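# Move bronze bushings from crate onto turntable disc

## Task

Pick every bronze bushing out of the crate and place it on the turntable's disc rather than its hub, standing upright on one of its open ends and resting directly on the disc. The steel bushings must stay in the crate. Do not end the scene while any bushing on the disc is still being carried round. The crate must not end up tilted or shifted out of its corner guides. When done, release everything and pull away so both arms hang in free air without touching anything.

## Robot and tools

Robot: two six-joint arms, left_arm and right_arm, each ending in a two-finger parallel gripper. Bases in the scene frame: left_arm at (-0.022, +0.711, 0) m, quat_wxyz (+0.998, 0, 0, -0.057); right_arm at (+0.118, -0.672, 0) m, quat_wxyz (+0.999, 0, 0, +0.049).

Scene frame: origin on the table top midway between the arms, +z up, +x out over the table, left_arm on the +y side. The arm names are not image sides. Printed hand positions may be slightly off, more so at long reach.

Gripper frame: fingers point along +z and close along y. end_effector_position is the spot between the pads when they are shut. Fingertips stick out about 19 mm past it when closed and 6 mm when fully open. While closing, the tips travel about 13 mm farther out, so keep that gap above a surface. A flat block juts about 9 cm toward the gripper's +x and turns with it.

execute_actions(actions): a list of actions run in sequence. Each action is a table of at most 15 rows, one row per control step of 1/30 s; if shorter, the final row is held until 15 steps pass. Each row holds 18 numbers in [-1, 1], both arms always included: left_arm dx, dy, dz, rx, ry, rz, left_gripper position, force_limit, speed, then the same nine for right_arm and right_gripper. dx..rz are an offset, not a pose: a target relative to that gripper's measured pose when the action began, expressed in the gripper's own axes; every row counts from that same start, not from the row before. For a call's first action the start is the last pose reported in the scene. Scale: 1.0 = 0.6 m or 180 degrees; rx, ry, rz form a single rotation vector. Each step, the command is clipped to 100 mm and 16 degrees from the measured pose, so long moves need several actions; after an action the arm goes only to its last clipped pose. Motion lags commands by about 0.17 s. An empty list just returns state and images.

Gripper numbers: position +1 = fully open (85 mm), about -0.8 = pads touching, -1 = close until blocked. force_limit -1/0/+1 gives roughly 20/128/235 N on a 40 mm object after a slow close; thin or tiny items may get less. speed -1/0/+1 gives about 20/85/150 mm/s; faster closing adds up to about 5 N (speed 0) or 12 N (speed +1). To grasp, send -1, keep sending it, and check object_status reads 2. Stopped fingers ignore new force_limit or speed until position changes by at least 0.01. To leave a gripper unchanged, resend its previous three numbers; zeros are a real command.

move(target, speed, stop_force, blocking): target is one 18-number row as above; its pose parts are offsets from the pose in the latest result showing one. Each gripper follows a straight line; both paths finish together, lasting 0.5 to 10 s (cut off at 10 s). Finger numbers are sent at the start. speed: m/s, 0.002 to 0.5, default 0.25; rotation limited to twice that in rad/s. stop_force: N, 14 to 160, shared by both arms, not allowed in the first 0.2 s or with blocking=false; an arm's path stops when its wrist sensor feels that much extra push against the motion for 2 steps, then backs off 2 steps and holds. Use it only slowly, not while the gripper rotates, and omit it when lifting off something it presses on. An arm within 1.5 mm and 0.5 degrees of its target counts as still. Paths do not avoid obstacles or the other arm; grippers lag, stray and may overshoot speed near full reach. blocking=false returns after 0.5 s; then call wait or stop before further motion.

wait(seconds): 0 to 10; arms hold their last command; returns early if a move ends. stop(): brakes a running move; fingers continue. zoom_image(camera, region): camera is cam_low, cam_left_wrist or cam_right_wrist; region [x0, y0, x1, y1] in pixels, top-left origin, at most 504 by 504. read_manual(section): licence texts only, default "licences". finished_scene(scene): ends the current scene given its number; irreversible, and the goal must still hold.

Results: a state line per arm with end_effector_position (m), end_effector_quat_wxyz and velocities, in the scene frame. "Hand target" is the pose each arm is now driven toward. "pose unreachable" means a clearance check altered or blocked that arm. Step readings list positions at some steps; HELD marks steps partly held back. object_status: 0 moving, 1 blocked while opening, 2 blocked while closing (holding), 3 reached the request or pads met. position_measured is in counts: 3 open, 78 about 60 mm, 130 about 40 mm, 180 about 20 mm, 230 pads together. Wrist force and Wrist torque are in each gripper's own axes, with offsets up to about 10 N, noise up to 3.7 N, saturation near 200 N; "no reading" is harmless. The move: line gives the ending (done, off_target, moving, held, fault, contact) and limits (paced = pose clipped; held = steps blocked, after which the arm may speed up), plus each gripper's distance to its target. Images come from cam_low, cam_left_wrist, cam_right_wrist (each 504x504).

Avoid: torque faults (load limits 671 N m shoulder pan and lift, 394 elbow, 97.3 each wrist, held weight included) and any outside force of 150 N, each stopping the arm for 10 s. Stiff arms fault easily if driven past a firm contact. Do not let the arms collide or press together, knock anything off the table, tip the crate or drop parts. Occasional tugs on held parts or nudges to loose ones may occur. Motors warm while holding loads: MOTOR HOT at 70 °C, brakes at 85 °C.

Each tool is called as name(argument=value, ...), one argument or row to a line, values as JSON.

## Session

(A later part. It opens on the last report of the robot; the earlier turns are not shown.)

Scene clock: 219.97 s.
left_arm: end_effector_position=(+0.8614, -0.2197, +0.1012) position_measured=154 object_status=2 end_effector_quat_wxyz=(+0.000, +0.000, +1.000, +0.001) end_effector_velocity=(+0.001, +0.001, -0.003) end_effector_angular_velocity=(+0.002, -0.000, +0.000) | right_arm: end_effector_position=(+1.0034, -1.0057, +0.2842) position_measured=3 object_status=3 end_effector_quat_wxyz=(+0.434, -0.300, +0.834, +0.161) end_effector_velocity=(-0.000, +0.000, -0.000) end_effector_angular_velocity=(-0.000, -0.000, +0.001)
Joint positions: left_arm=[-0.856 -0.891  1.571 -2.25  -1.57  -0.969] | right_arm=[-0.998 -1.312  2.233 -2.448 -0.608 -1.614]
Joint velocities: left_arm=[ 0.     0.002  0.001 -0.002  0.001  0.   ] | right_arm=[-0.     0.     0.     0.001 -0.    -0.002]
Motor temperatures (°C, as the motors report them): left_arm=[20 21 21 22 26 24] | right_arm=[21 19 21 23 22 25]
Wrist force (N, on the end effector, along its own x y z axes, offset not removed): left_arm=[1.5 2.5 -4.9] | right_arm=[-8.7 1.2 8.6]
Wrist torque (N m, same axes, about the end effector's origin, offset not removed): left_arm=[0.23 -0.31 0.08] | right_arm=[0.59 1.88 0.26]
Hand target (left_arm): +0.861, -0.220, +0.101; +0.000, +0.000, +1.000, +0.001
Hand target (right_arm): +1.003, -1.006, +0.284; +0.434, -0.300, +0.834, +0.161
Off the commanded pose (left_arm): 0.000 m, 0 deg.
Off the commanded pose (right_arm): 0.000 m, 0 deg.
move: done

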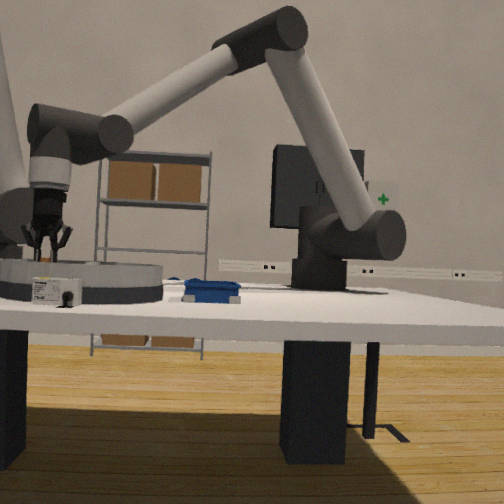

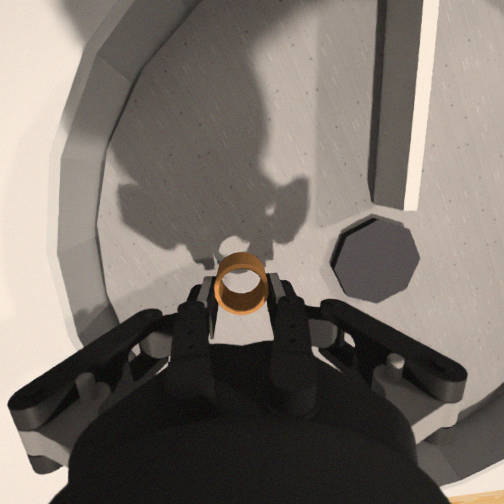

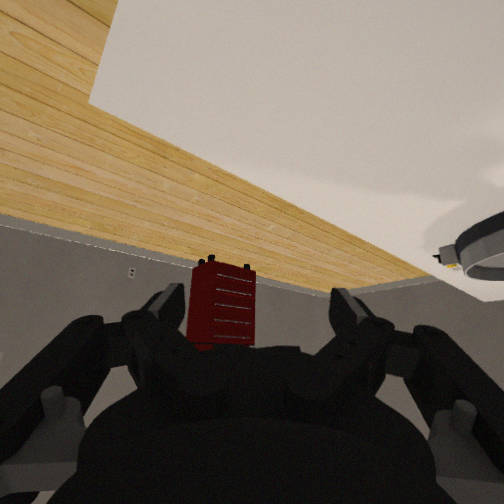

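move(
  target=[0,0,0.05,0,0,0,-1,-0.6,-0.5,0,0,0,0,0,0,1,0,0],
  speed=0.008,
  stop_force=14,
)

execute_actions(
  actions=[
    [[0,0,0,0,0,0,0.05,-0.6,0,0,0,0,0,0,0,1,0,0]],
    [[0,0,0,0,0,0,0.05,-0.6,0,0,0,0,0,0,0,1,0,0]],
  ],
)

Scene clock: 228.33 s.
left_arm: end_effector_position=(+0.8614, -0.2196, +0.0798) position_measured=154 object_status=2 end_effector_quat_wxyz=(+0.000, +0.000, +1.000, +0.001) end_effector_velocity=(+0.000, +0.000, +0.002) end_effector_angular_velocity=(+0.001, -0.000, +0.000) | right_arm: end_effector_position=(+1.0034, -1.0057, +0.2842) position_measured=3 object_status=3 end_effector_quat_wxyz=(+0.434, -0.300, +0.834, +0.161) end_effector_velocity=(-0.000, -0.000, -0.000) end_effector_angular_velocity=(-0.001, -0.001, +0.001)
Joint positions: left_arm=[-0.856 -0.876  1.578 -2.273 -1.57  -0.969] | right_arm=[-0.998 -1.312  2.233 -2.448 -0.608 -1.614]
Joint velocities: left_arm=[ 0.    -0.001 -0.001  0.003  0.     0.   ] | right_arm=[-0.     0.     0.    -0.    -0.    -0.001]
Motor temperatures (°C, as the motors report them): left_arm=[20 21 21 22 26 24] | right_arm=[21 19 21 23 22 25]
Wrist force (N, on the end effector, along its own x y z axes, offset not removed): left_arm=[0.5 5.8 -13.8] | right_arm=[-1.0 0.8 4.0]
Wrist torque (N m, same axes, about the end effector's origin, offset not removed): left_arm=[0.77 -0.13 0.03] | right_arm=[0.45 0.41 0.31]
Hand target (left_arm): +0.861, -0.220, +0.080; +0.000, +0.000, +1.000, +0.001
Hand target (right_arm): +1.003, -1.006, +0.284; +0.434, -0.300, +0.834, +0.161
Off the commanded pose (left_arm): 0.009 m, 0 deg.
Off the commanded pose (right_arm): 0.000 m, 0 deg.
move: contact (left_arm)

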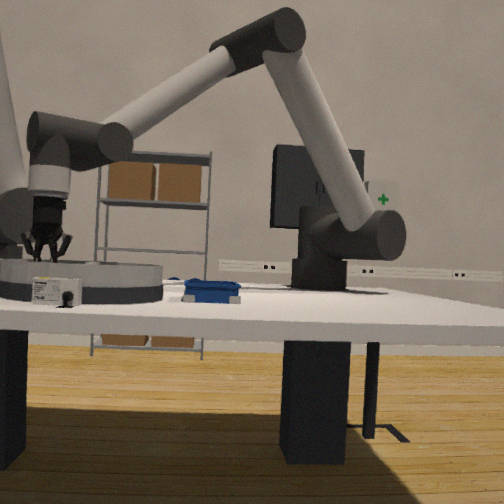

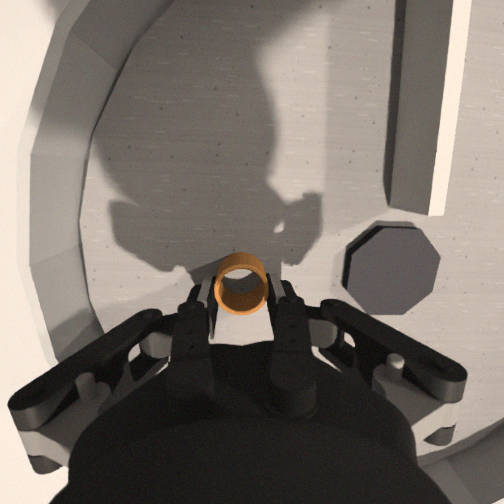

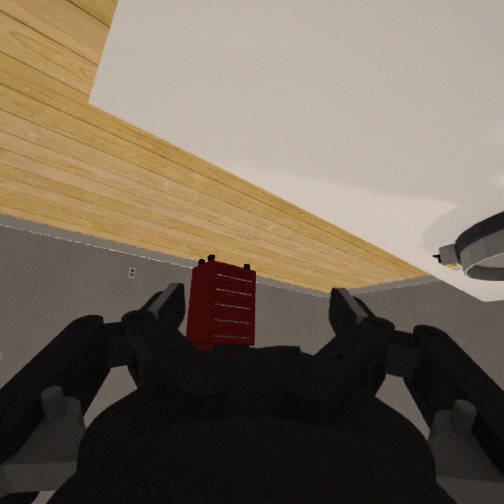

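Scene clock: 229.33 s.
left_arm: end_effector_position=(+0.8614, -0.2196, +0.0798) position_measured=123 object_status=3 end_effector_quat_wxyz=(+0.000, +0.000, +1.000, +0.001) end_effector_velocity=(+0.000, +0.001, -0.001) end_effector_angular_velocity=(+0.000, +0.001, +0.001) | right_arm: end_effector_position=(+1.0034, -1.0057, +0.2842) position_measured=3 object_status=3 end_effector_quat_wxyz=(+0.434, -0.300, +0.834, +0.161) end_effector_velocity=(-0.000, -0.000, -0.000) end_effector_angular_velocity=(+0.002, +0.001, -0.001)
Joint positions: left_arm=[-0.856 -0.876  1.578 -2.273 -1.57  -0.969] | right_arm=[-0.998 -1.312  2.233 -2.448 -0.608 -1.614]
Joint velocities: left_arm=[ 0.001  0.001  0.     0.    -0.001  0.   ] | right_arm=[-0.     0.    -0.     0.001  0.     0.001]
Motor temperatures (°C, as the motors report them): left_arm=[20 21 21 22 26 24] | right_arm=[21 19 21 23 22 25]
Wrist force (N, on the end effector, along its own x y z axes, offset not removed): left_arm=[2.9 5.8 -6.3] | right_arm=[-4.6 1.4 3.7]
Wrist torque (N m, same axes, about the end effector's origin, offset not removed): left_arm=[0.61 -0.70 0.06] | right_arm=[0.69 1.08 0.29]
Hand target (left_arm): +0.861, -0.220, +0.080; +0.000, +0.000, +1.000, +0.001
Hand target (right_arm): +1.003, -1.006, +0.284; +0.434, -0.300, +0.834, +0.161
Off the commanded pose (left_arm): 0.000 m, 0 deg.
Off the commanded pose (right_arm): 0.000 m, 0 deg.
Step readings (end_effector_position; steps 1 to 15: 1st action; 16 to 30: 2nd action):
0: left_arm (+0.8614, -0.2196, +0.0798) | right_arm (+1.0034, -1.0057, +0.2842)
1: left_arm (+0.8614, -0.2196, +0.0798) | right_arm (+1.0034, -1.0057, +0.2842)
2: left_arm (+0.8614, -0.2196, +0.0798) | right_arm (+1.0034, -1.0057, +0.2842)
4: left_arm (+0.8614, -0.2196, +0.0798) | right_arm (+1.0034, -1.0057, +0.2842)
8: left_arm (+0.8614, -0.2196, +0.0798) | right_arm (+1.0034, -1.0057, +0.2842)
15: left_arm (+0.8614, -0.2196, +0.0798) | right_arm (+1.0034, -1.0057, +0.2842)
16: left_arm (+0.8614, -0.2196, +0.0798) | right_arm (+1.0034, -1.0057, +0.2842)
17: left_arm (+0.8614, -0.2196, +0.0798) | right_arm (+1.0034, -1.0057, +0.2842)
19: left_arm (+0.8614, -0.2196, +0.0798) | right_arm (+1.0034, -1.0057, +0.2842)
23: left_arm (+0.8614, -0.2196, +0.0798) | right_arm (+1.0034, -1.0057, +0.2842)
30: end_effector_position above

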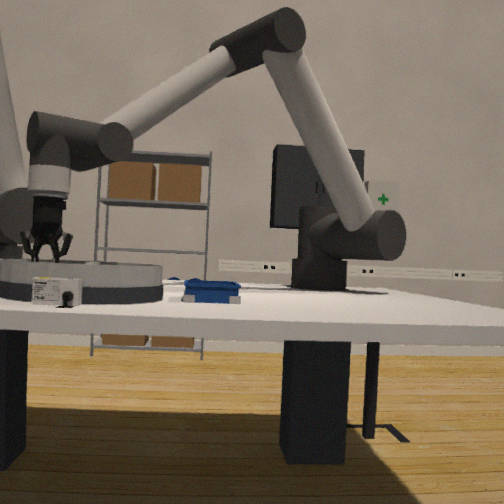

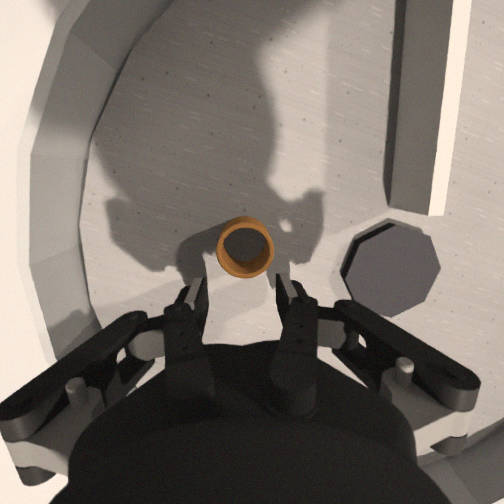

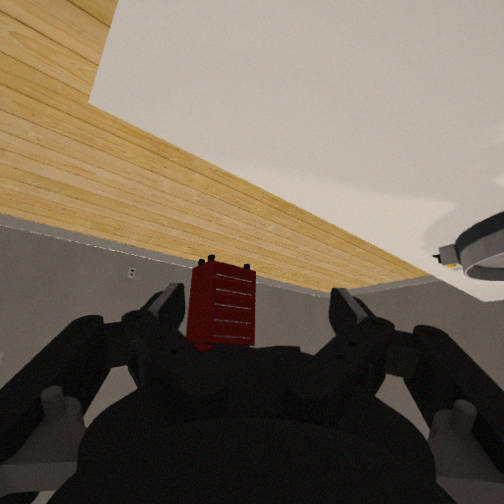

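move(
  target=[0,0,-0.16,0,0,0,0.05,-0.6,0,0,0,0,0,0,0,1,0,0],
  speed=0.1,
)

move(
  target=[0.006,0.789,0,0,0,0,-0.06,-0.6,0,0,0,0,0,0,0,1,0,0],
  speed=0.2,
)

move(
  target=[0,0,0.2,0,0,0,-0.06,-0.6,0,0,0,0,0,0,0,1,0,0],
  speed=0.07,
)

zoom_image(
  camera="cam_left_wrist",
  region=[145,174,345,374],
)

Scene clock: 238.40 s.
left_arm: end_effector_position=(+0.8613, -0.2195, +0.1756) position_measured=123 object_status=3 end_effector_quat_wxyz=(+0.000, +0.000, +1.000, +0.001) end_effector_velocity=(+0.001, +0.001, +0.003) end_effector_angular_velocity=(+0.000, -0.001, +0.001) | right_arm: end_effector_position=(+1.0034, -1.0057, +0.2842) position_measured=3 object_status=3 end_effector_quat_wxyz=(+0.434, -0.300, +0.834, +0.161) end_effector_velocity=(+0.000, +0.000, -0.000) end_effector_angular_velocity=(-0.001, -0.000, +0.001)
Joint positions: left_arm=[-0.856 -0.943  1.542 -2.169 -1.57  -0.969] | right_arm=[-0.998 -1.312  2.233 -2.448 -0.608 -1.614]
Joint velocities: left_arm=[ 0.001 -0.002 -0.001  0.002  0.001 -0.001] | right_arm=[ 0.     0.    -0.    -0.    -0.    -0.001]
Motor temperatures (°C, as the motors report them): left_arm=[20 21 21 22 26 24] | right_arm=[21 19 21 23 22 25]
Wrist force (N, on the end effector, along its own x y z axes, offset not removed): left_arm=[0.1 4.3 -7.6] | right_arm=[-4.9 1.6 4.7]
Wrist torque (N m, same axes, about the end effector's origin, offset not removed): left_arm=[0.62 -0.12 0.14] | right_arm=[0.67 1.22 0.15]
Hand target (left_arm): +0.861, -0.220, +0.176; +0.000, +0.000, +1.000, +0.001
Hand target (right_arm): +1.003, -1.006, +0.284; +0.434, -0.300, +0.834, +0.161
Off the commanded pose (left_arm): 0.000 m, 0 deg.
Off the commanded pose (right_arm): 0.000 m, 0 deg.
move: done

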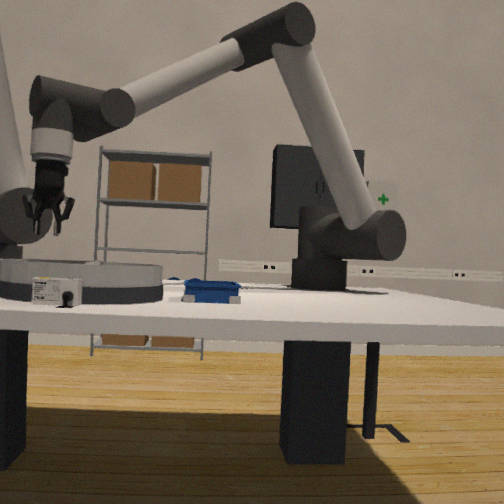

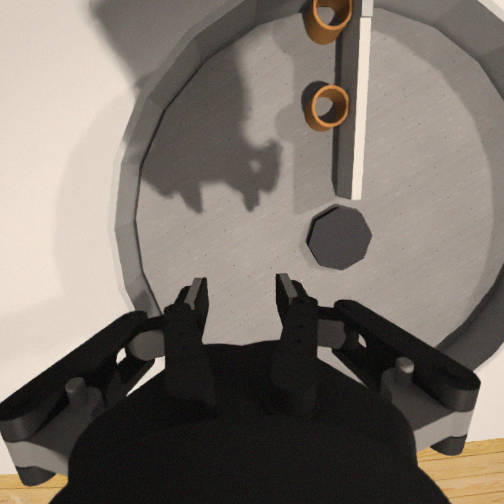

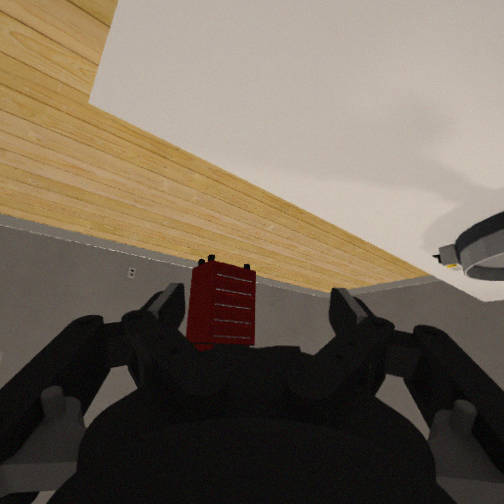

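Scene clock: 241.30 s.
left_arm: end_effector_position=(+0.8570, +0.2535, +0.1752) position_measured=136 object_status=3 end_effector_quat_wxyz=(-0.000, +0.000, +1.000, +0.000) end_effector_velocity=(+0.000, +0.001, +0.001) end_effector_angular_velocity=(-0.000, -0.001, -0.001) | right_arm: end_effector_position=(+1.0034, -1.0057, +0.2842) position_measured=3 object_status=3 end_effector_quat_wxyz=(+0.434, -0.300, +0.834, +0.161) end_effector_velocity=(-0.000, -0.000, -0.001) end_effector_angular_velocity=(+0.001, +0.001, -0.000)
Joint positions: left_arm=[-0.571 -1.213  2.01  -2.367 -1.57  -0.684] | right_arm=[-0.998 -1.312  2.233 -2.448 -0.608 -1.614]
Joint velocities: left_arm=[ 0.001 -0.001  0.    -0.     0.001  0.002] | right_arm=[-0.001  0.    -0.     0.002 -0.    -0.001]
Motor temperatures (°C, as the motors report them): left_arm=[20 21 21 22 26 24] | right_arm=[21 19 21 23 22 25]
Wrist force (N, on the end effector, along its own x y z axes, offset not removed): left_arm=[-0.9 6.3 -4.0] | right_arm=[-2.4 4.5 3.7]
Wrist torque (N m, same axes, about the end effector's origin, offset not removed): left_arm=[0.69 0.04 0.27] | right_arm=[1.25 0.68 0.32]
Hand target (left_arm): +0.857, +0.254, +0.175; -0.000, +0.000, +1.000, +0.000
Hand target (right_arm): +1.003, -1.006, +0.284; +0.434, -0.300, +0.834, +0.161
Off the commanded pose (left_arm): 0.001 m, 0 deg.
Off the commanded pose (right_arm): 0.000 m, 0 deg.
move: done

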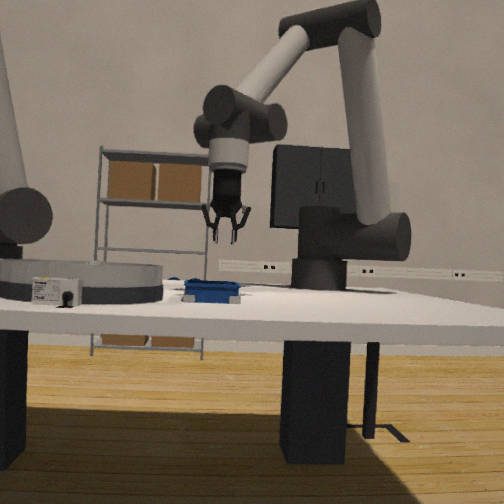

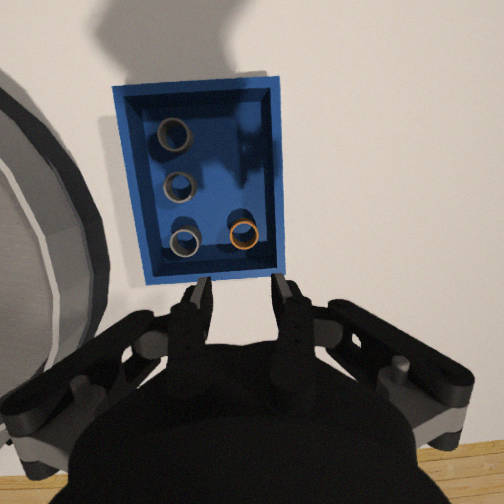

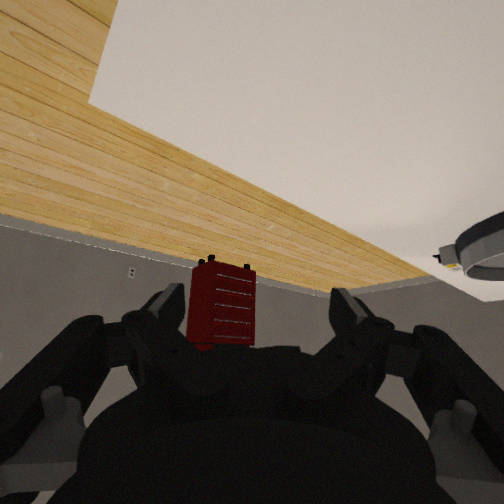

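Scene clock: 243.43 s.
left_arm: end_effector_position=(+0.8571, +0.2535, +0.0555) position_measured=136 object_status=3 end_effector_quat_wxyz=(-0.000, +0.000, +1.000, +0.000) end_effector_velocity=(-0.001, -0.001, -0.002) end_effector_angular_velocity=(+0.001, +0.001, -0.001) | right_arm: end_effector_position=(+1.0034, -1.0057, +0.2842) position_measured=3 object_status=3 end_effector_quat_wxyz=(+0.434, -0.300, +0.834, +0.161) end_effector_velocity=(-0.001, -0.001, -0.000) end_effector_angular_velocity=(+0.001, +0.001, -0.002)
Joint positions: left_arm=[-0.571 -1.093  2.058 -2.535 -1.57  -0.684] | right_arm=[-0.998 -1.312  2.233 -2.448 -0.608 -1.614]
Joint velocities: left_arm=[-0.001  0.002  0.001 -0.002 -0.     0.   ] | right_arm=[-0.002 -0.     0.     0.002  0.     0.   ]
Motor temperatures (°C, as the motors report them): left_arm=[20 21 21 22 26 24] | right_arm=[21 19 21 23 22 25]
Wrist force (N, on the end effector, along its own x y z axes, offset not removed): left_arm=[-1.1 2.9 -7.4] | right_arm=[-2.8 1.1 4.3]
Wrist torque (N m, same axes, about the end effector's origin, offset not removed): left_arm=[0.00 0.01 0.09] | right_arm=[0.64 0.77 0.21]
Hand target (left_arm): +0.857, +0.253, +0.055; -0.000, +0.000, +1.000, +0.000
Hand target (right_arm): +1.003, -1.006, +0.284; +0.434, -0.300, +0.834, +0.161
Off the commanded pose (left_arm): 0.000 m, 0 deg.
Off the commanded pose (right_arm): 0.000 m, 0 deg.
move: done

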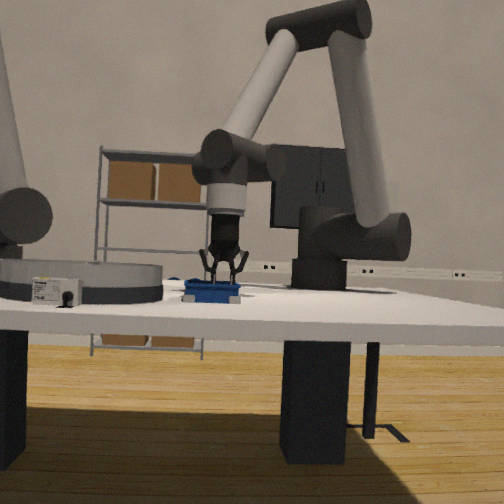

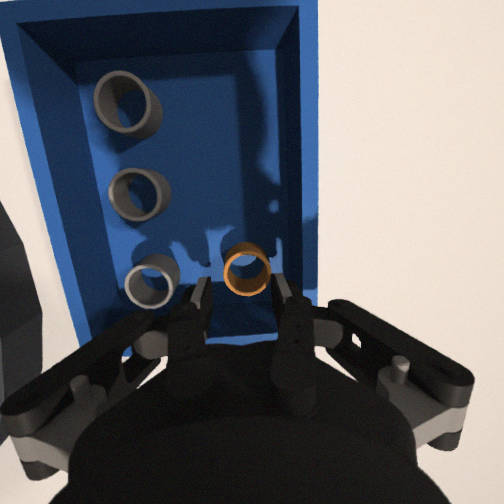

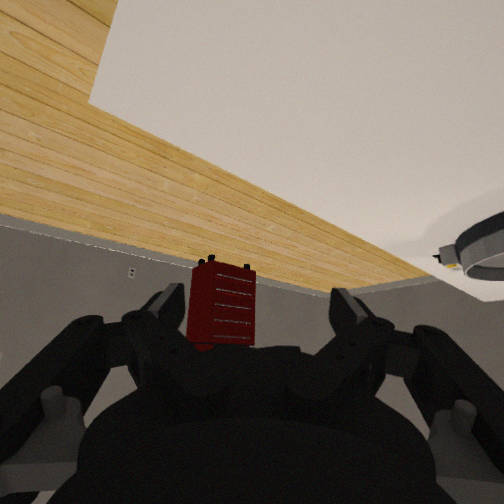

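Region (145, 174, 345, 374) of cam_left_wrist's 504x504 image, scaled by 2.520, with more detail than that image has.

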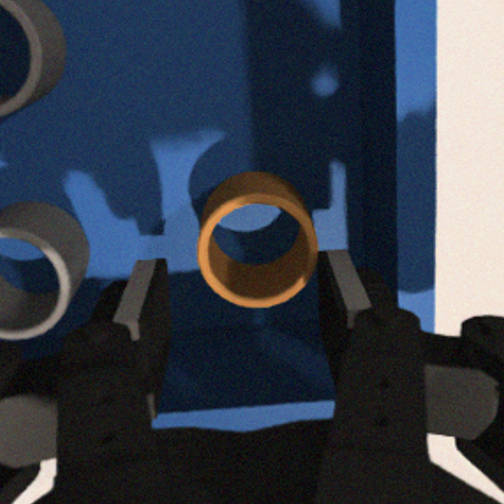

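move(
  target=[0.001,0.005,0,0,0,0,-0.06,-0.6,0,0,0,0,0,0,0,1,0,0],
  speed=0.02,
)

move(
  target=[0,0,0.039,0,0,0,-0.06,-0.6,0,0,0,0,0,0,0,1,0,0],
  speed=0.012,
  stop_force=15,
)

zoom_image(
  camera="cam_left_wrist",
  region=[145,174,345,374],
)

Scene clock: 251.30 s.
left_arm: end_effector_position=(+0.8566, +0.2564, +0.0555) position_measured=136 object_status=3 end_effector_quat_wxyz=(-0.000, +0.000, +1.000, +0.000) end_effector_velocity=(-0.000, +0.002, -0.002) end_effector_angular_velocity=(+0.002, +0.001, +0.001) | right_arm: end_effector_position=(+1.0034, -1.0057, +0.2842) position_measured=3 object_status=3 end_effector_quat_wxyz=(+0.434, -0.300, +0.834, +0.161) end_effector_velocity=(-0.000, -0.001, +0.000) end_effector_angular_velocity=(-0.000, -0.000, -0.002)
Joint positions: left_arm=[-0.569 -1.095  2.061 -2.536 -1.57  -0.682] | right_arm=[-0.998 -1.312  2.233 -2.448 -0.608 -1.614]
Joint velocities: left_arm=[ 0.001  0.001  0.002 -0.     0.     0.001] | right_arm=[-0.001 -0.     0.    -0.001 -0.     0.001]
Motor temperatures (°C, as the motors report them): left_arm=[20 21 21 22 26 24] | right_arm=[21 19 21 23 22 25]
Wrist force (N, on the end effector, along its own x y z axes, offset not removed): left_arm=[2.7 7.4 -6.8] | right_arm=[-5.7 3.8 7.7]
Wrist torque (N m, same axes, about the end effector's origin, offset not removed): left_arm=[1.08 -0.58 0.10] | right_arm=[1.13 1.38 0.37]
Hand target (left_arm): +0.857, +0.256, +0.056; -0.000, +0.000, +1.000, +0.000
Hand target (right_arm): +1.003, -1.006, +0.284; +0.434, -0.300, +0.834, +0.161
Off the commanded pose (left_arm): 0.000 m, 0 deg.
Off the commanded pose (right_arm): 0.000 m, 0 deg.
move: done

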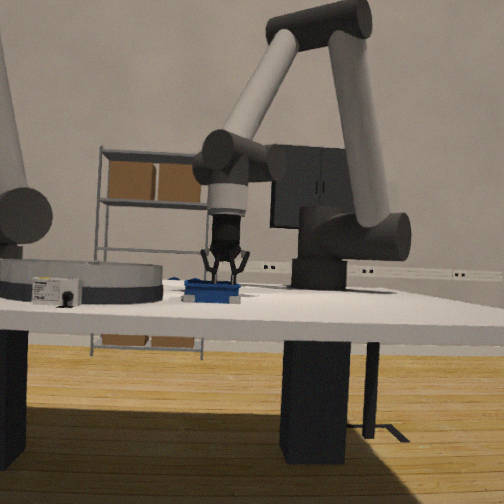

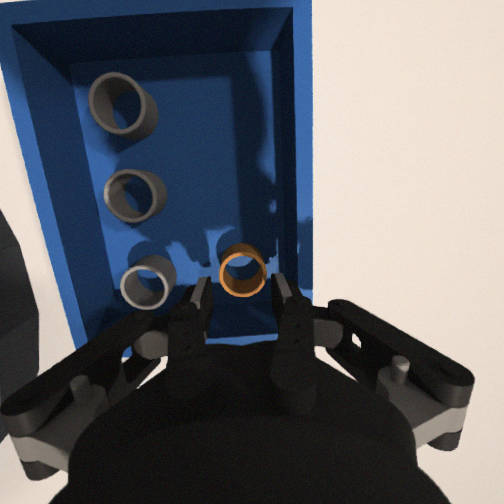

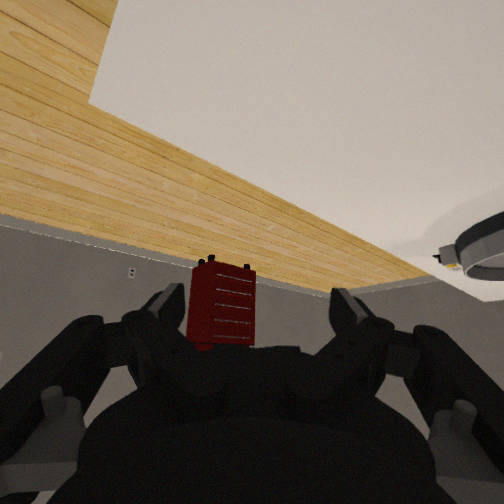

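Scene clock: 253.47 s.
left_arm: end_effector_position=(+0.8566, +0.2564, +0.0323) position_measured=136 object_status=3 end_effector_quat_wxyz=(-0.000, +0.000, +1.000, +0.000) end_effector_velocity=(-0.000, -0.000, -0.003) end_effector_angular_velocity=(+0.000, +0.001, -0.000) | right_arm: end_effector_position=(+1.0034, -1.0057, +0.2842) position_measured=3 object_status=3 end_effector_quat_wxyz=(+0.434, -0.300, +0.834, +0.161) end_effector_velocity=(+0.000, +0.001, -0.000) end_effector_angular_velocity=(+0.001, +0.001, +0.001)
Joint positions: left_arm=[-0.569 -1.069  2.067 -2.568 -1.57  -0.682] | right_arm=[-0.998 -1.312  2.233 -2.448 -0.608 -1.614]
Joint velocities: left_arm=[-0.     0.003  0.001 -0.003 -0.001 -0.   ] | right_arm=[ 0.001 -0.    -0.     0.001 -0.     0.001]
Motor temperatures (°C, as the motors report them): left_arm=[20 21 21 22 26 24] | right_arm=[21 19 21 23 22 25]
Wrist force (N, on the end effector, along its own x y z axes, offset not removed): left_arm=[4.0 6.1 -7.1] | right_arm=[-3.7 0.1 7.3]
Wrist torque (N m, same axes, about the end effector's origin, offset not removed): left_arm=[0.71 -0.98 0.02] | right_arm=[0.49 0.97 0.23]
Hand target (left_arm): +0.857, +0.256, +0.032; -0.000, +0.000, +1.000, +0.000
Hand target (right_arm): +1.003, -1.006, +0.284; +0.434, -0.300, +0.834, +0.161
Off the commanded pose (left_arm): 0.000 m, 0 deg.
Off the commanded pose (right_arm): 0.000 m, 0 deg.
move: done

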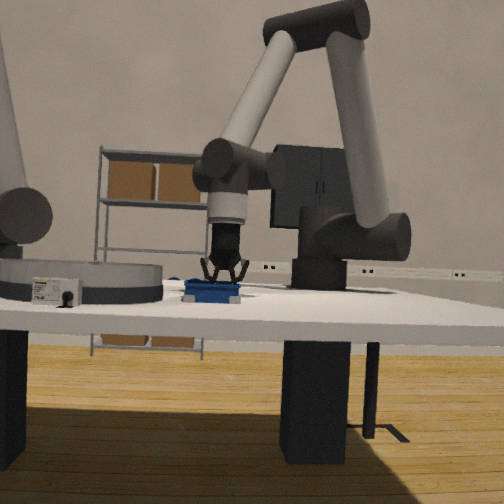

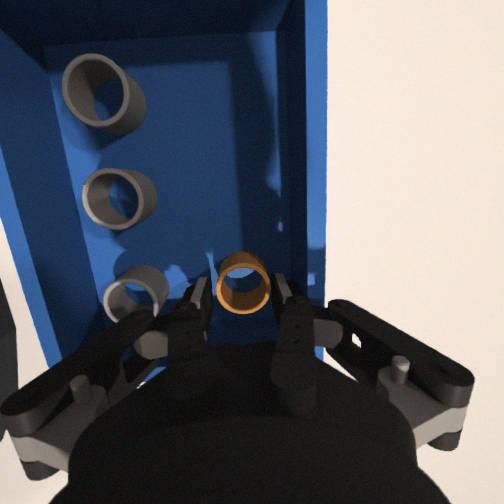

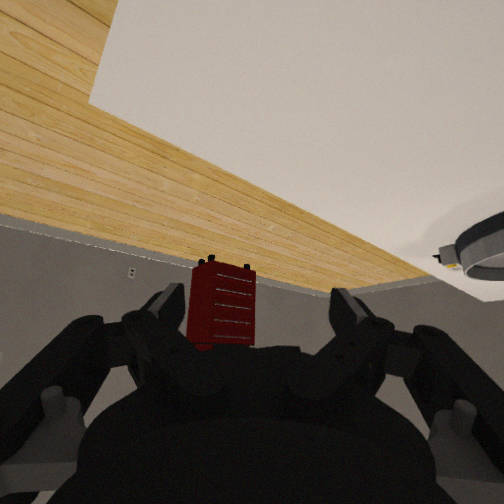

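Region (145, 174, 345, 374) of cam_left_wrist's 504x504 image, scaled by 2.520, with more detail than that image has.

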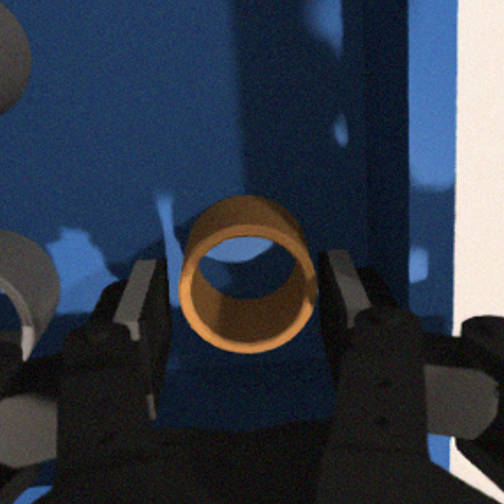

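execute_actions(
  actions=[
    [[0,0,0,0,0,0,-1,-0.6,-0.5,0,0,0,0,0,0,1,0,0]],
    [[0,0,0,0,0,0,-1,-0.6,-0.5,0,0,0,0,0,0,1,0,0]],
    [[0,0,0,0,0,0,-1,-0.6,-0.5,0,0,0,0,0,0,1,0,0]],
  ],
)

move(
  target=[0,0,-0.04,0,0,0,-1,-0.6,-0.5,0,0,0,0,0,0,1,0,0],
  speed=0.02,
)

move(
  target=[0,0,-0.19,0,0,0,-1,-0.6,-0.5,0,0,0,0,0,0,1,0,0],
  speed=0.08,
)

Scene clock: 265.33 s.
left_arm: end_effector_position=(+0.8565, +0.2564, +0.0322) position_measured=154 object_status=2 end_effector_quat_wxyz=(-0.000, +0.000, +1.000, +0.000) end_effector_velocity=(-0.001, +0.000, -0.001) end_effector_angular_velocity=(+0.002, +0.001, -0.001) | right_arm: end_effector_position=(+1.0034, -1.0057, +0.2842) position_measured=3 object_status=3 end_effector_quat_wxyz=(+0.434, -0.300, +0.834, +0.161) end_effector_velocity=(+0.000, +0.001, +0.000) end_effector_angular_velocity=(-0.000, -0.000, +0.001)
Joint positions: left_arm=[-0.569 -1.069  2.067 -2.568 -1.57  -0.682] | right_arm=[-0.998 -1.312  2.233 -2.448 -0.608 -1.614]
Joint velocities: left_arm=[-0.001  0.001  0.001 -0.     0.     0.   ] | right_arm=[ 0.001 -0.     0.    -0.     0.     0.001]
Motor temperatures (°C, as the motors report them): left_arm=[20 21 21 22 26 24] | right_arm=[21 19 21 23 22 25]
Wrist force (N, on the end effector, along its own x y z axes, offset not removed): left_arm=[-1.6 2.6 -13.1] | right_arm=[-3.9 2.8 3.5]
Wrist torque (N m, same axes, about the end effector's origin, offset not removed): left_arm=[0.15 0.06 0.04] | right_arm=[0.86 1.00 0.24]
Hand target (left_arm): +0.857, +0.256, +0.032; -0.000, +0.000, +1.000, +0.000
Hand target (right_arm): +1.003, -1.006, +0.284; +0.434, -0.300, +0.834, +0.161
Off the commanded pose (left_arm): 0.000 m, 0 deg.
Off the commanded pose (right_arm): 0.000 m, 0 deg.
Step readings (end_effector_position; steps 1 to 15: 1st action; 16 to 30: 2nd action; 31 to 45: 3rd action):
0: left_arm (+0.8566, +0.2564, +0.0321) | right_arm (+1.0034, -1.0057, +0.2842)
1: left_arm (+0.8566, +0.2564, +0.0321) | right_arm (+1.0034, -1.0057, +0.2842)
2: left_arm (+0.8566, +0.2564, +0.0321) | right_arm (+1.0034, -1.0057, +0.2842)
4: left_arm (+0.8566, +0.2564, +0.0321) | right_arm (+1.0034, -1.0057, +0.2842)
8: left_arm (+0.8566, +0.2564, +0.0321) | right_arm (+1.0034, -1.0057, +0.2842)
15: left_arm (+0.8565, +0.2564, +0.0322) | right_arm (+1.0034, -1.0057, +0.2842)
16: left_arm (+0.8565, +0.2564, +0.0322) | right_arm (+1.0034, -1.0057, +0.2842)
17: left_arm (+0.8565, +0.2564, +0.0322) | right_arm (+1.0034, -1.0057, +0.2842)
19: left_arm (+0.8565, +0.2564, +0.0322) | right_arm (+1.0034, -1.0057, +0.2842)
23: left_arm (+0.8565, +0.2564, +0.0322) | right_arm (+1.0034, -1.0057, +0.2842)
30: left_arm (+0.8565, +0.2564, +0.0322) | right_arm (+1.0034, -1.0057, +0.2842)
31: left_arm (+0.8565, +0.2564, +0.0322) | right_arm (+1.0034, -1.0057, +0.2842)
32: left_arm (+0.8565, +0.2564, +0.0322) | right_arm (+1.0034, -1.0057, +0.2842)
34: left_arm (+0.8565, +0.2564, +0.0322) | right_arm (+1.0034, -1.0057, +0.2842)
38: left_arm (+0.8565, +0.2564, +0.0322) | right_arm (+1.0034, -1.0057, +0.2842)
45: end_effector_position above

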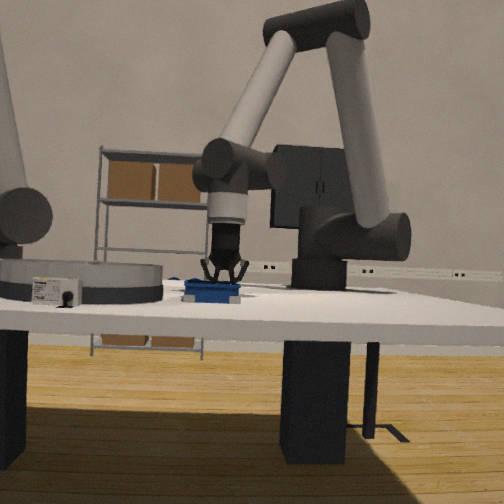

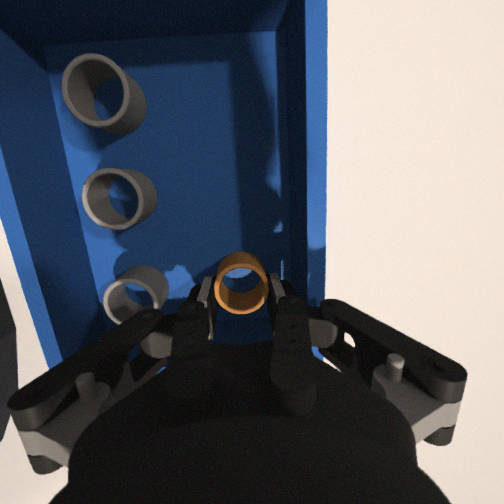

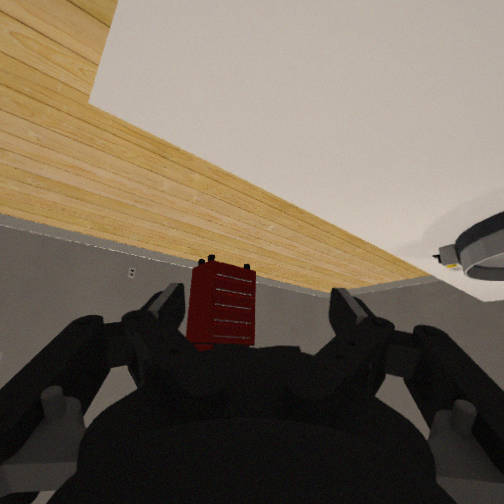

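Scene clock: 266.83 s.
left_arm: end_effector_position=(+0.8565, +0.2564, +0.0560) position_measured=154 object_status=2 end_effector_quat_wxyz=(-0.000, +0.000, +1.000, +0.000) end_effector_velocity=(-0.002, -0.001, +0.001) end_effector_angular_velocity=(-0.000, +0.001, -0.001) | right_arm: end_effector_position=(+1.0034, -1.0057, +0.2842) position_measured=3 object_status=3 end_effector_quat_wxyz=(+0.434, -0.300, +0.834, +0.161) end_effector_velocity=(+0.000, -0.000, +0.000) end_effector_angular_velocity=(-0.001, -0.001, -0.000)
Joint positions: left_arm=[-0.569 -1.095  2.061 -2.535 -1.57  -0.682] | right_arm=[-0.998 -1.312  2.233 -2.448 -0.608 -1.614]
Joint velocities: left_arm=[-0.001 -0.002  0.001  0.002 -0.001 -0.   ] | right_arm=[ 0.     0.     0.    -0.002 -0.     0.001]
Motor temperatures (°C, as the motors report them): left_arm=[20 21 21 22 26 24] | right_arm=[21 19 21 23 22 25]
Wrist force (N, on the end effector, along its own x y z axes, offset not removed): left_arm=[-1.6 7.0 -8.1] | right_arm=[-6.2 1.5 6.2]
Wrist torque (N m, same axes, about the end effector's origin, offset not removed): left_arm=[0.92 0.11 0.19] | right_arm=[0.67 1.40 0.36]
Hand target (left_arm): +0.857, +0.256, +0.056; -0.000, +0.000, +1.000, +0.000
Hand target (right_arm): +1.003, -1.006, +0.284; +0.434, -0.300, +0.834, +0.161
Off the commanded pose (left_arm): 0.000 m, 0 deg.
Off the commanded pose (right_arm): 0.000 m, 0 deg.
move: done

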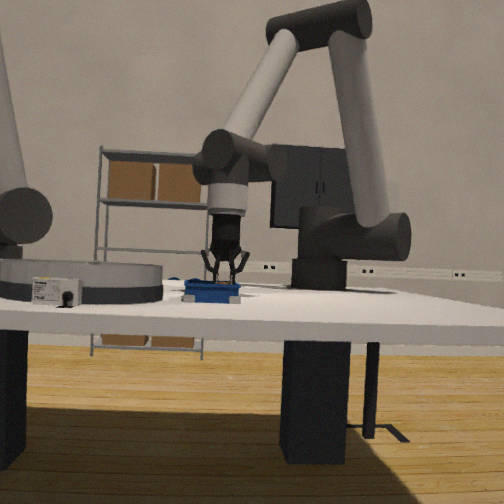

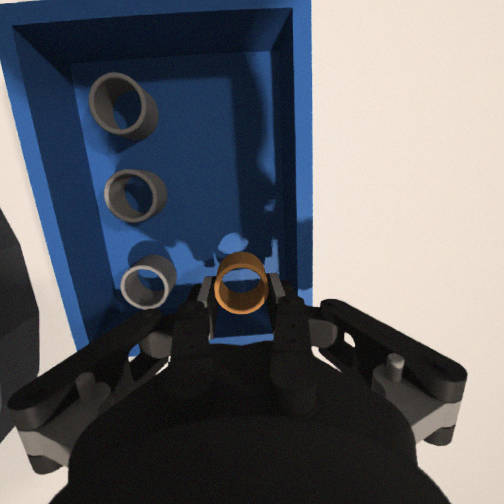

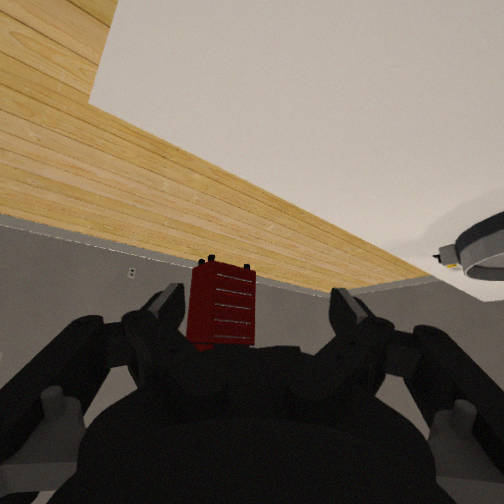

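Scene clock: 268.67 s.
left_arm: end_effector_position=(+0.8564, +0.2564, +0.1697) position_measured=154 object_status=2 end_effector_quat_wxyz=(-0.000, +0.000, +1.000, +0.000) end_effector_velocity=(-0.001, -0.002, +0.002) end_effector_angular_velocity=(-0.000, -0.000, -0.002) | right_arm: end_effector_position=(+1.0034, -1.0057, +0.2842) position_measured=3 object_status=3 end_effector_quat_wxyz=(+0.434, -0.300, +0.834, +0.161) end_effector_velocity=(-0.001, -0.001, -0.000) end_effector_angular_velocity=(+0.001, +0.001, -0.001)
Joint positions: left_arm=[-0.569 -1.21   2.015 -2.375 -1.57  -0.682] | right_arm=[-0.998 -1.312  2.233 -2.448 -0.608 -1.614]
Joint velocities: left_arm=[-0.002 -0.002 -0.001  0.003 -0.     0.   ] | right_arm=[-0.002 -0.     0.     0.002  0.    -0.001]
Motor temperatures (°C, as the motors report them): left_arm=[20 21 21 22 26 24] | right_arm=[21 19 21 23 22 25]
Wrist force (N, on the end effector, along its own x y z axes, offset not removed): left_arm=[-0.4 6.3 -1.5] | right_arm=[-3.7 -0.6 8.2]
Wrist torque (N m, same axes, about the end effector's origin, offset not removed): left_arm=[0.72 -0.14 0.15] | right_arm=[0.14 0.88 0.22]
Hand target (left_arm): +0.856, +0.256, +0.170; -0.000, +0.000, +1.000, +0.000
Hand target (right_arm): +1.003, -1.006, +0.284; +0.434, -0.300, +0.834, +0.161
Off the commanded pose (left_arm): 0.000 m, 0 deg.
Off the commanded pose (right_arm): 0.000 m, 0 deg.
move: done

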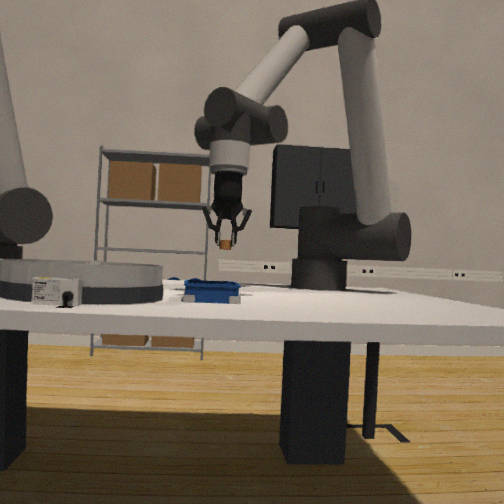

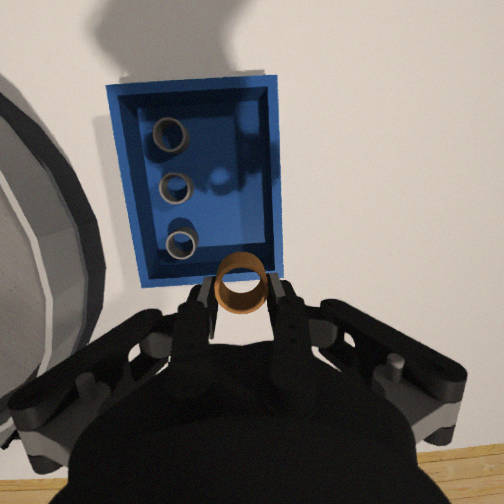

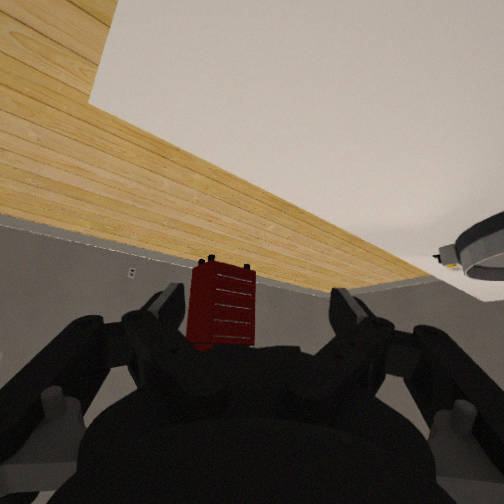

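move(
  target=[-0.008,-0.793,0,0,0,0,-1,-0.6,-0.5,0,0,0,0,0,0,1,0,0],
  speed=0.15,
)

move(
  target=[0,0,0.115,0,0,0,-1,-0.6,-0.5,0,0,0,0,0,0,1,0,0],
  speed=0.08,
)

Scene clock: 276.80 s.
left_arm: end_effector_position=(+0.8619, -0.2190, +0.1700) position_measured=154 object_status=2 end_effector_quat_wxyz=(+0.000, +0.000, +1.000, +0.001) end_effector_velocity=(-0.000, -0.002, +0.000) end_effector_angular_velocity=(-0.000, -0.000, -0.001) | right_arm: end_effector_position=(+1.0034, -1.0057, +0.2842) position_measured=3 object_status=3 end_effector_quat_wxyz=(+0.434, -0.300, +0.834, +0.161) end_effector_velocity=(-0.000, -0.001, +0.000) end_effector_angular_velocity=(-0.001, -0.001, -0.000)
Joint positions: left_arm=[-0.855 -0.939  1.544 -2.175 -1.57  -0.968] | right_arm=[-0.998 -1.312  2.233 -2.448 -0.608 -1.614]
Joint velocities: left_arm=[-0.002  0.001 -0.003  0.001  0.    -0.001] | right_arm=[-0.001 -0.    -0.     0.     0.    -0.002]
Motor temperatures (°C, as the motors report them): left_arm=[20 21 21 22 26 24] | right_arm=[21 19 21 23 22 25]
Wrist force (N, on the end effector, along its own x y z axes, offset not removed): left_arm=[3.2 5.8 -10.1] | right_arm=[-4.0 2.1 4.1]
Wrist torque (N m, same axes, about the end effector's origin, offset not removed): left_arm=[0.80 -0.82 0.15] | right_arm=[0.80 1.02 0.32]
Hand target (left_arm): +0.862, -0.219, +0.170; +0.000, +0.000, +1.000, +0.001
Hand target (right_arm): +1.003, -1.006, +0.284; +0.434, -0.300, +0.834, +0.161
Off the commanded pose (left_arm): 0.001 m, 0 deg.
Off the commanded pose (right_arm): 0.000 m, 0 deg.
move: done

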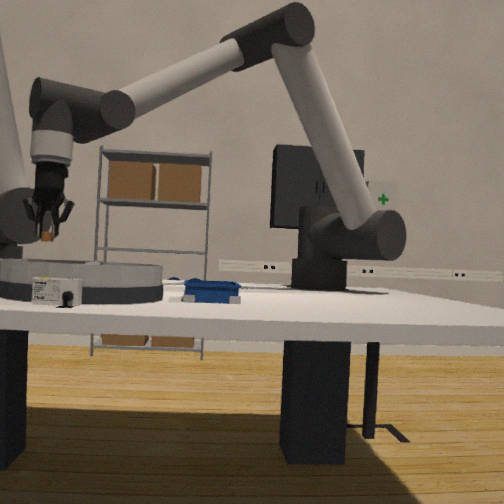

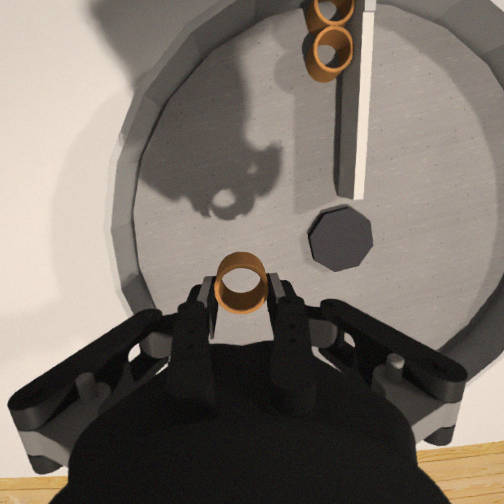

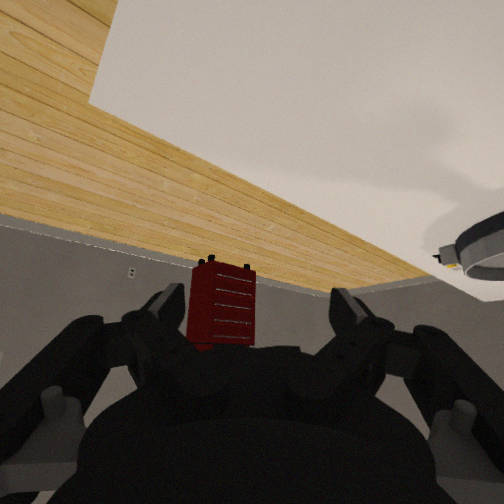

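Scene clock: 278.07 s.
left_arm: end_effector_position=(+0.8619, -0.2191, +0.1012) position_measured=154 object_status=2 end_effector_quat_wxyz=(+0.000, +0.000, +1.000, +0.001) end_effector_velocity=(+0.000, +0.002, -0.004) end_effector_angular_velocity=(+0.002, +0.001, +0.001) | right_arm: end_effector_position=(+1.0034, -1.0057, +0.2842) position_measured=3 object_status=3 end_effector_quat_wxyz=(+0.434, -0.300, +0.834, +0.161) end_effector_velocity=(-0.000, -0.000, +0.000) end_effector_angular_velocity=(+0.001, +0.001, -0.001)
Joint positions: left_arm=[-0.855 -0.891  1.571 -2.25  -1.57  -0.968] | right_arm=[-0.998 -1.312  2.233 -2.448 -0.608 -1.614]
Joint velocities: left_arm=[ 0.001  0.002  0.002 -0.002  0.     0.   ] | right_arm=[-0.001 -0.     0.     0.     0.     0.001]
Motor temperatures (°C, as the motors report them): left_arm=[20 21 21 22 26 24] | right_arm=[21 19 21 23 22 25]
Wrist force (N, on the end effector, along its own x y z axes, offset not removed): left_arm=[2.0 3.4 -6.1] | right_arm=[-4.9 3.5 6.7]
Wrist torque (N m, same axes, about the end effector's origin, offset not removed): left_arm=[0.20 -0.43 0.12] | right_arm=[1.06 1.04 0.21]
Hand target (left_arm): +0.862, -0.219, +0.101; +0.000, +0.000, +1.000, +0.001
Hand target (right_arm): +1.003, -1.006, +0.284; +0.434, -0.300, +0.834, +0.161
Off the commanded pose (left_arm): 0.000 m, 0 deg.
Off the commanded pose (right_arm): 0.000 m, 0 deg.
move: done

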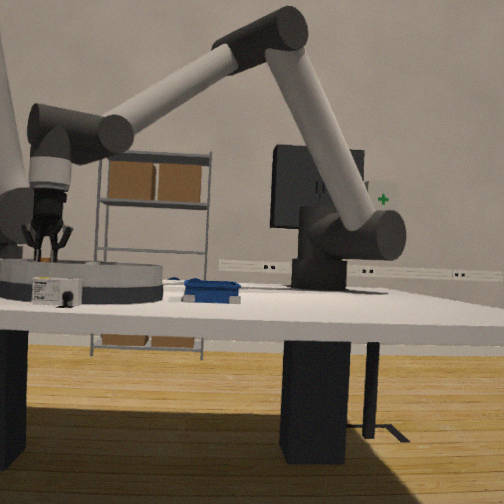

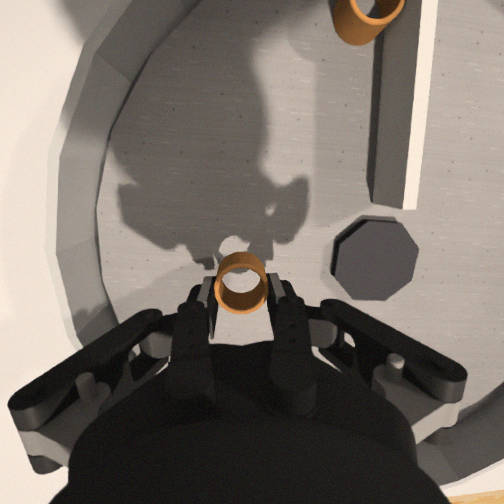

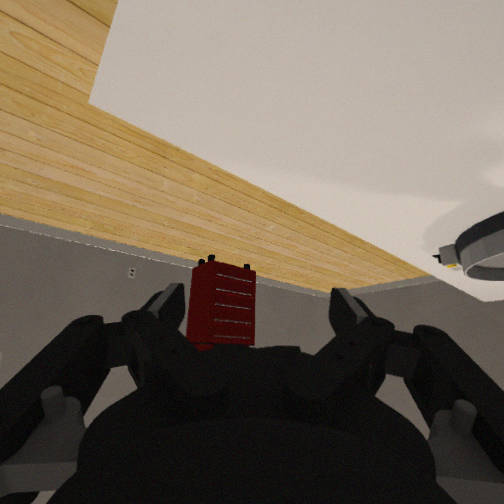

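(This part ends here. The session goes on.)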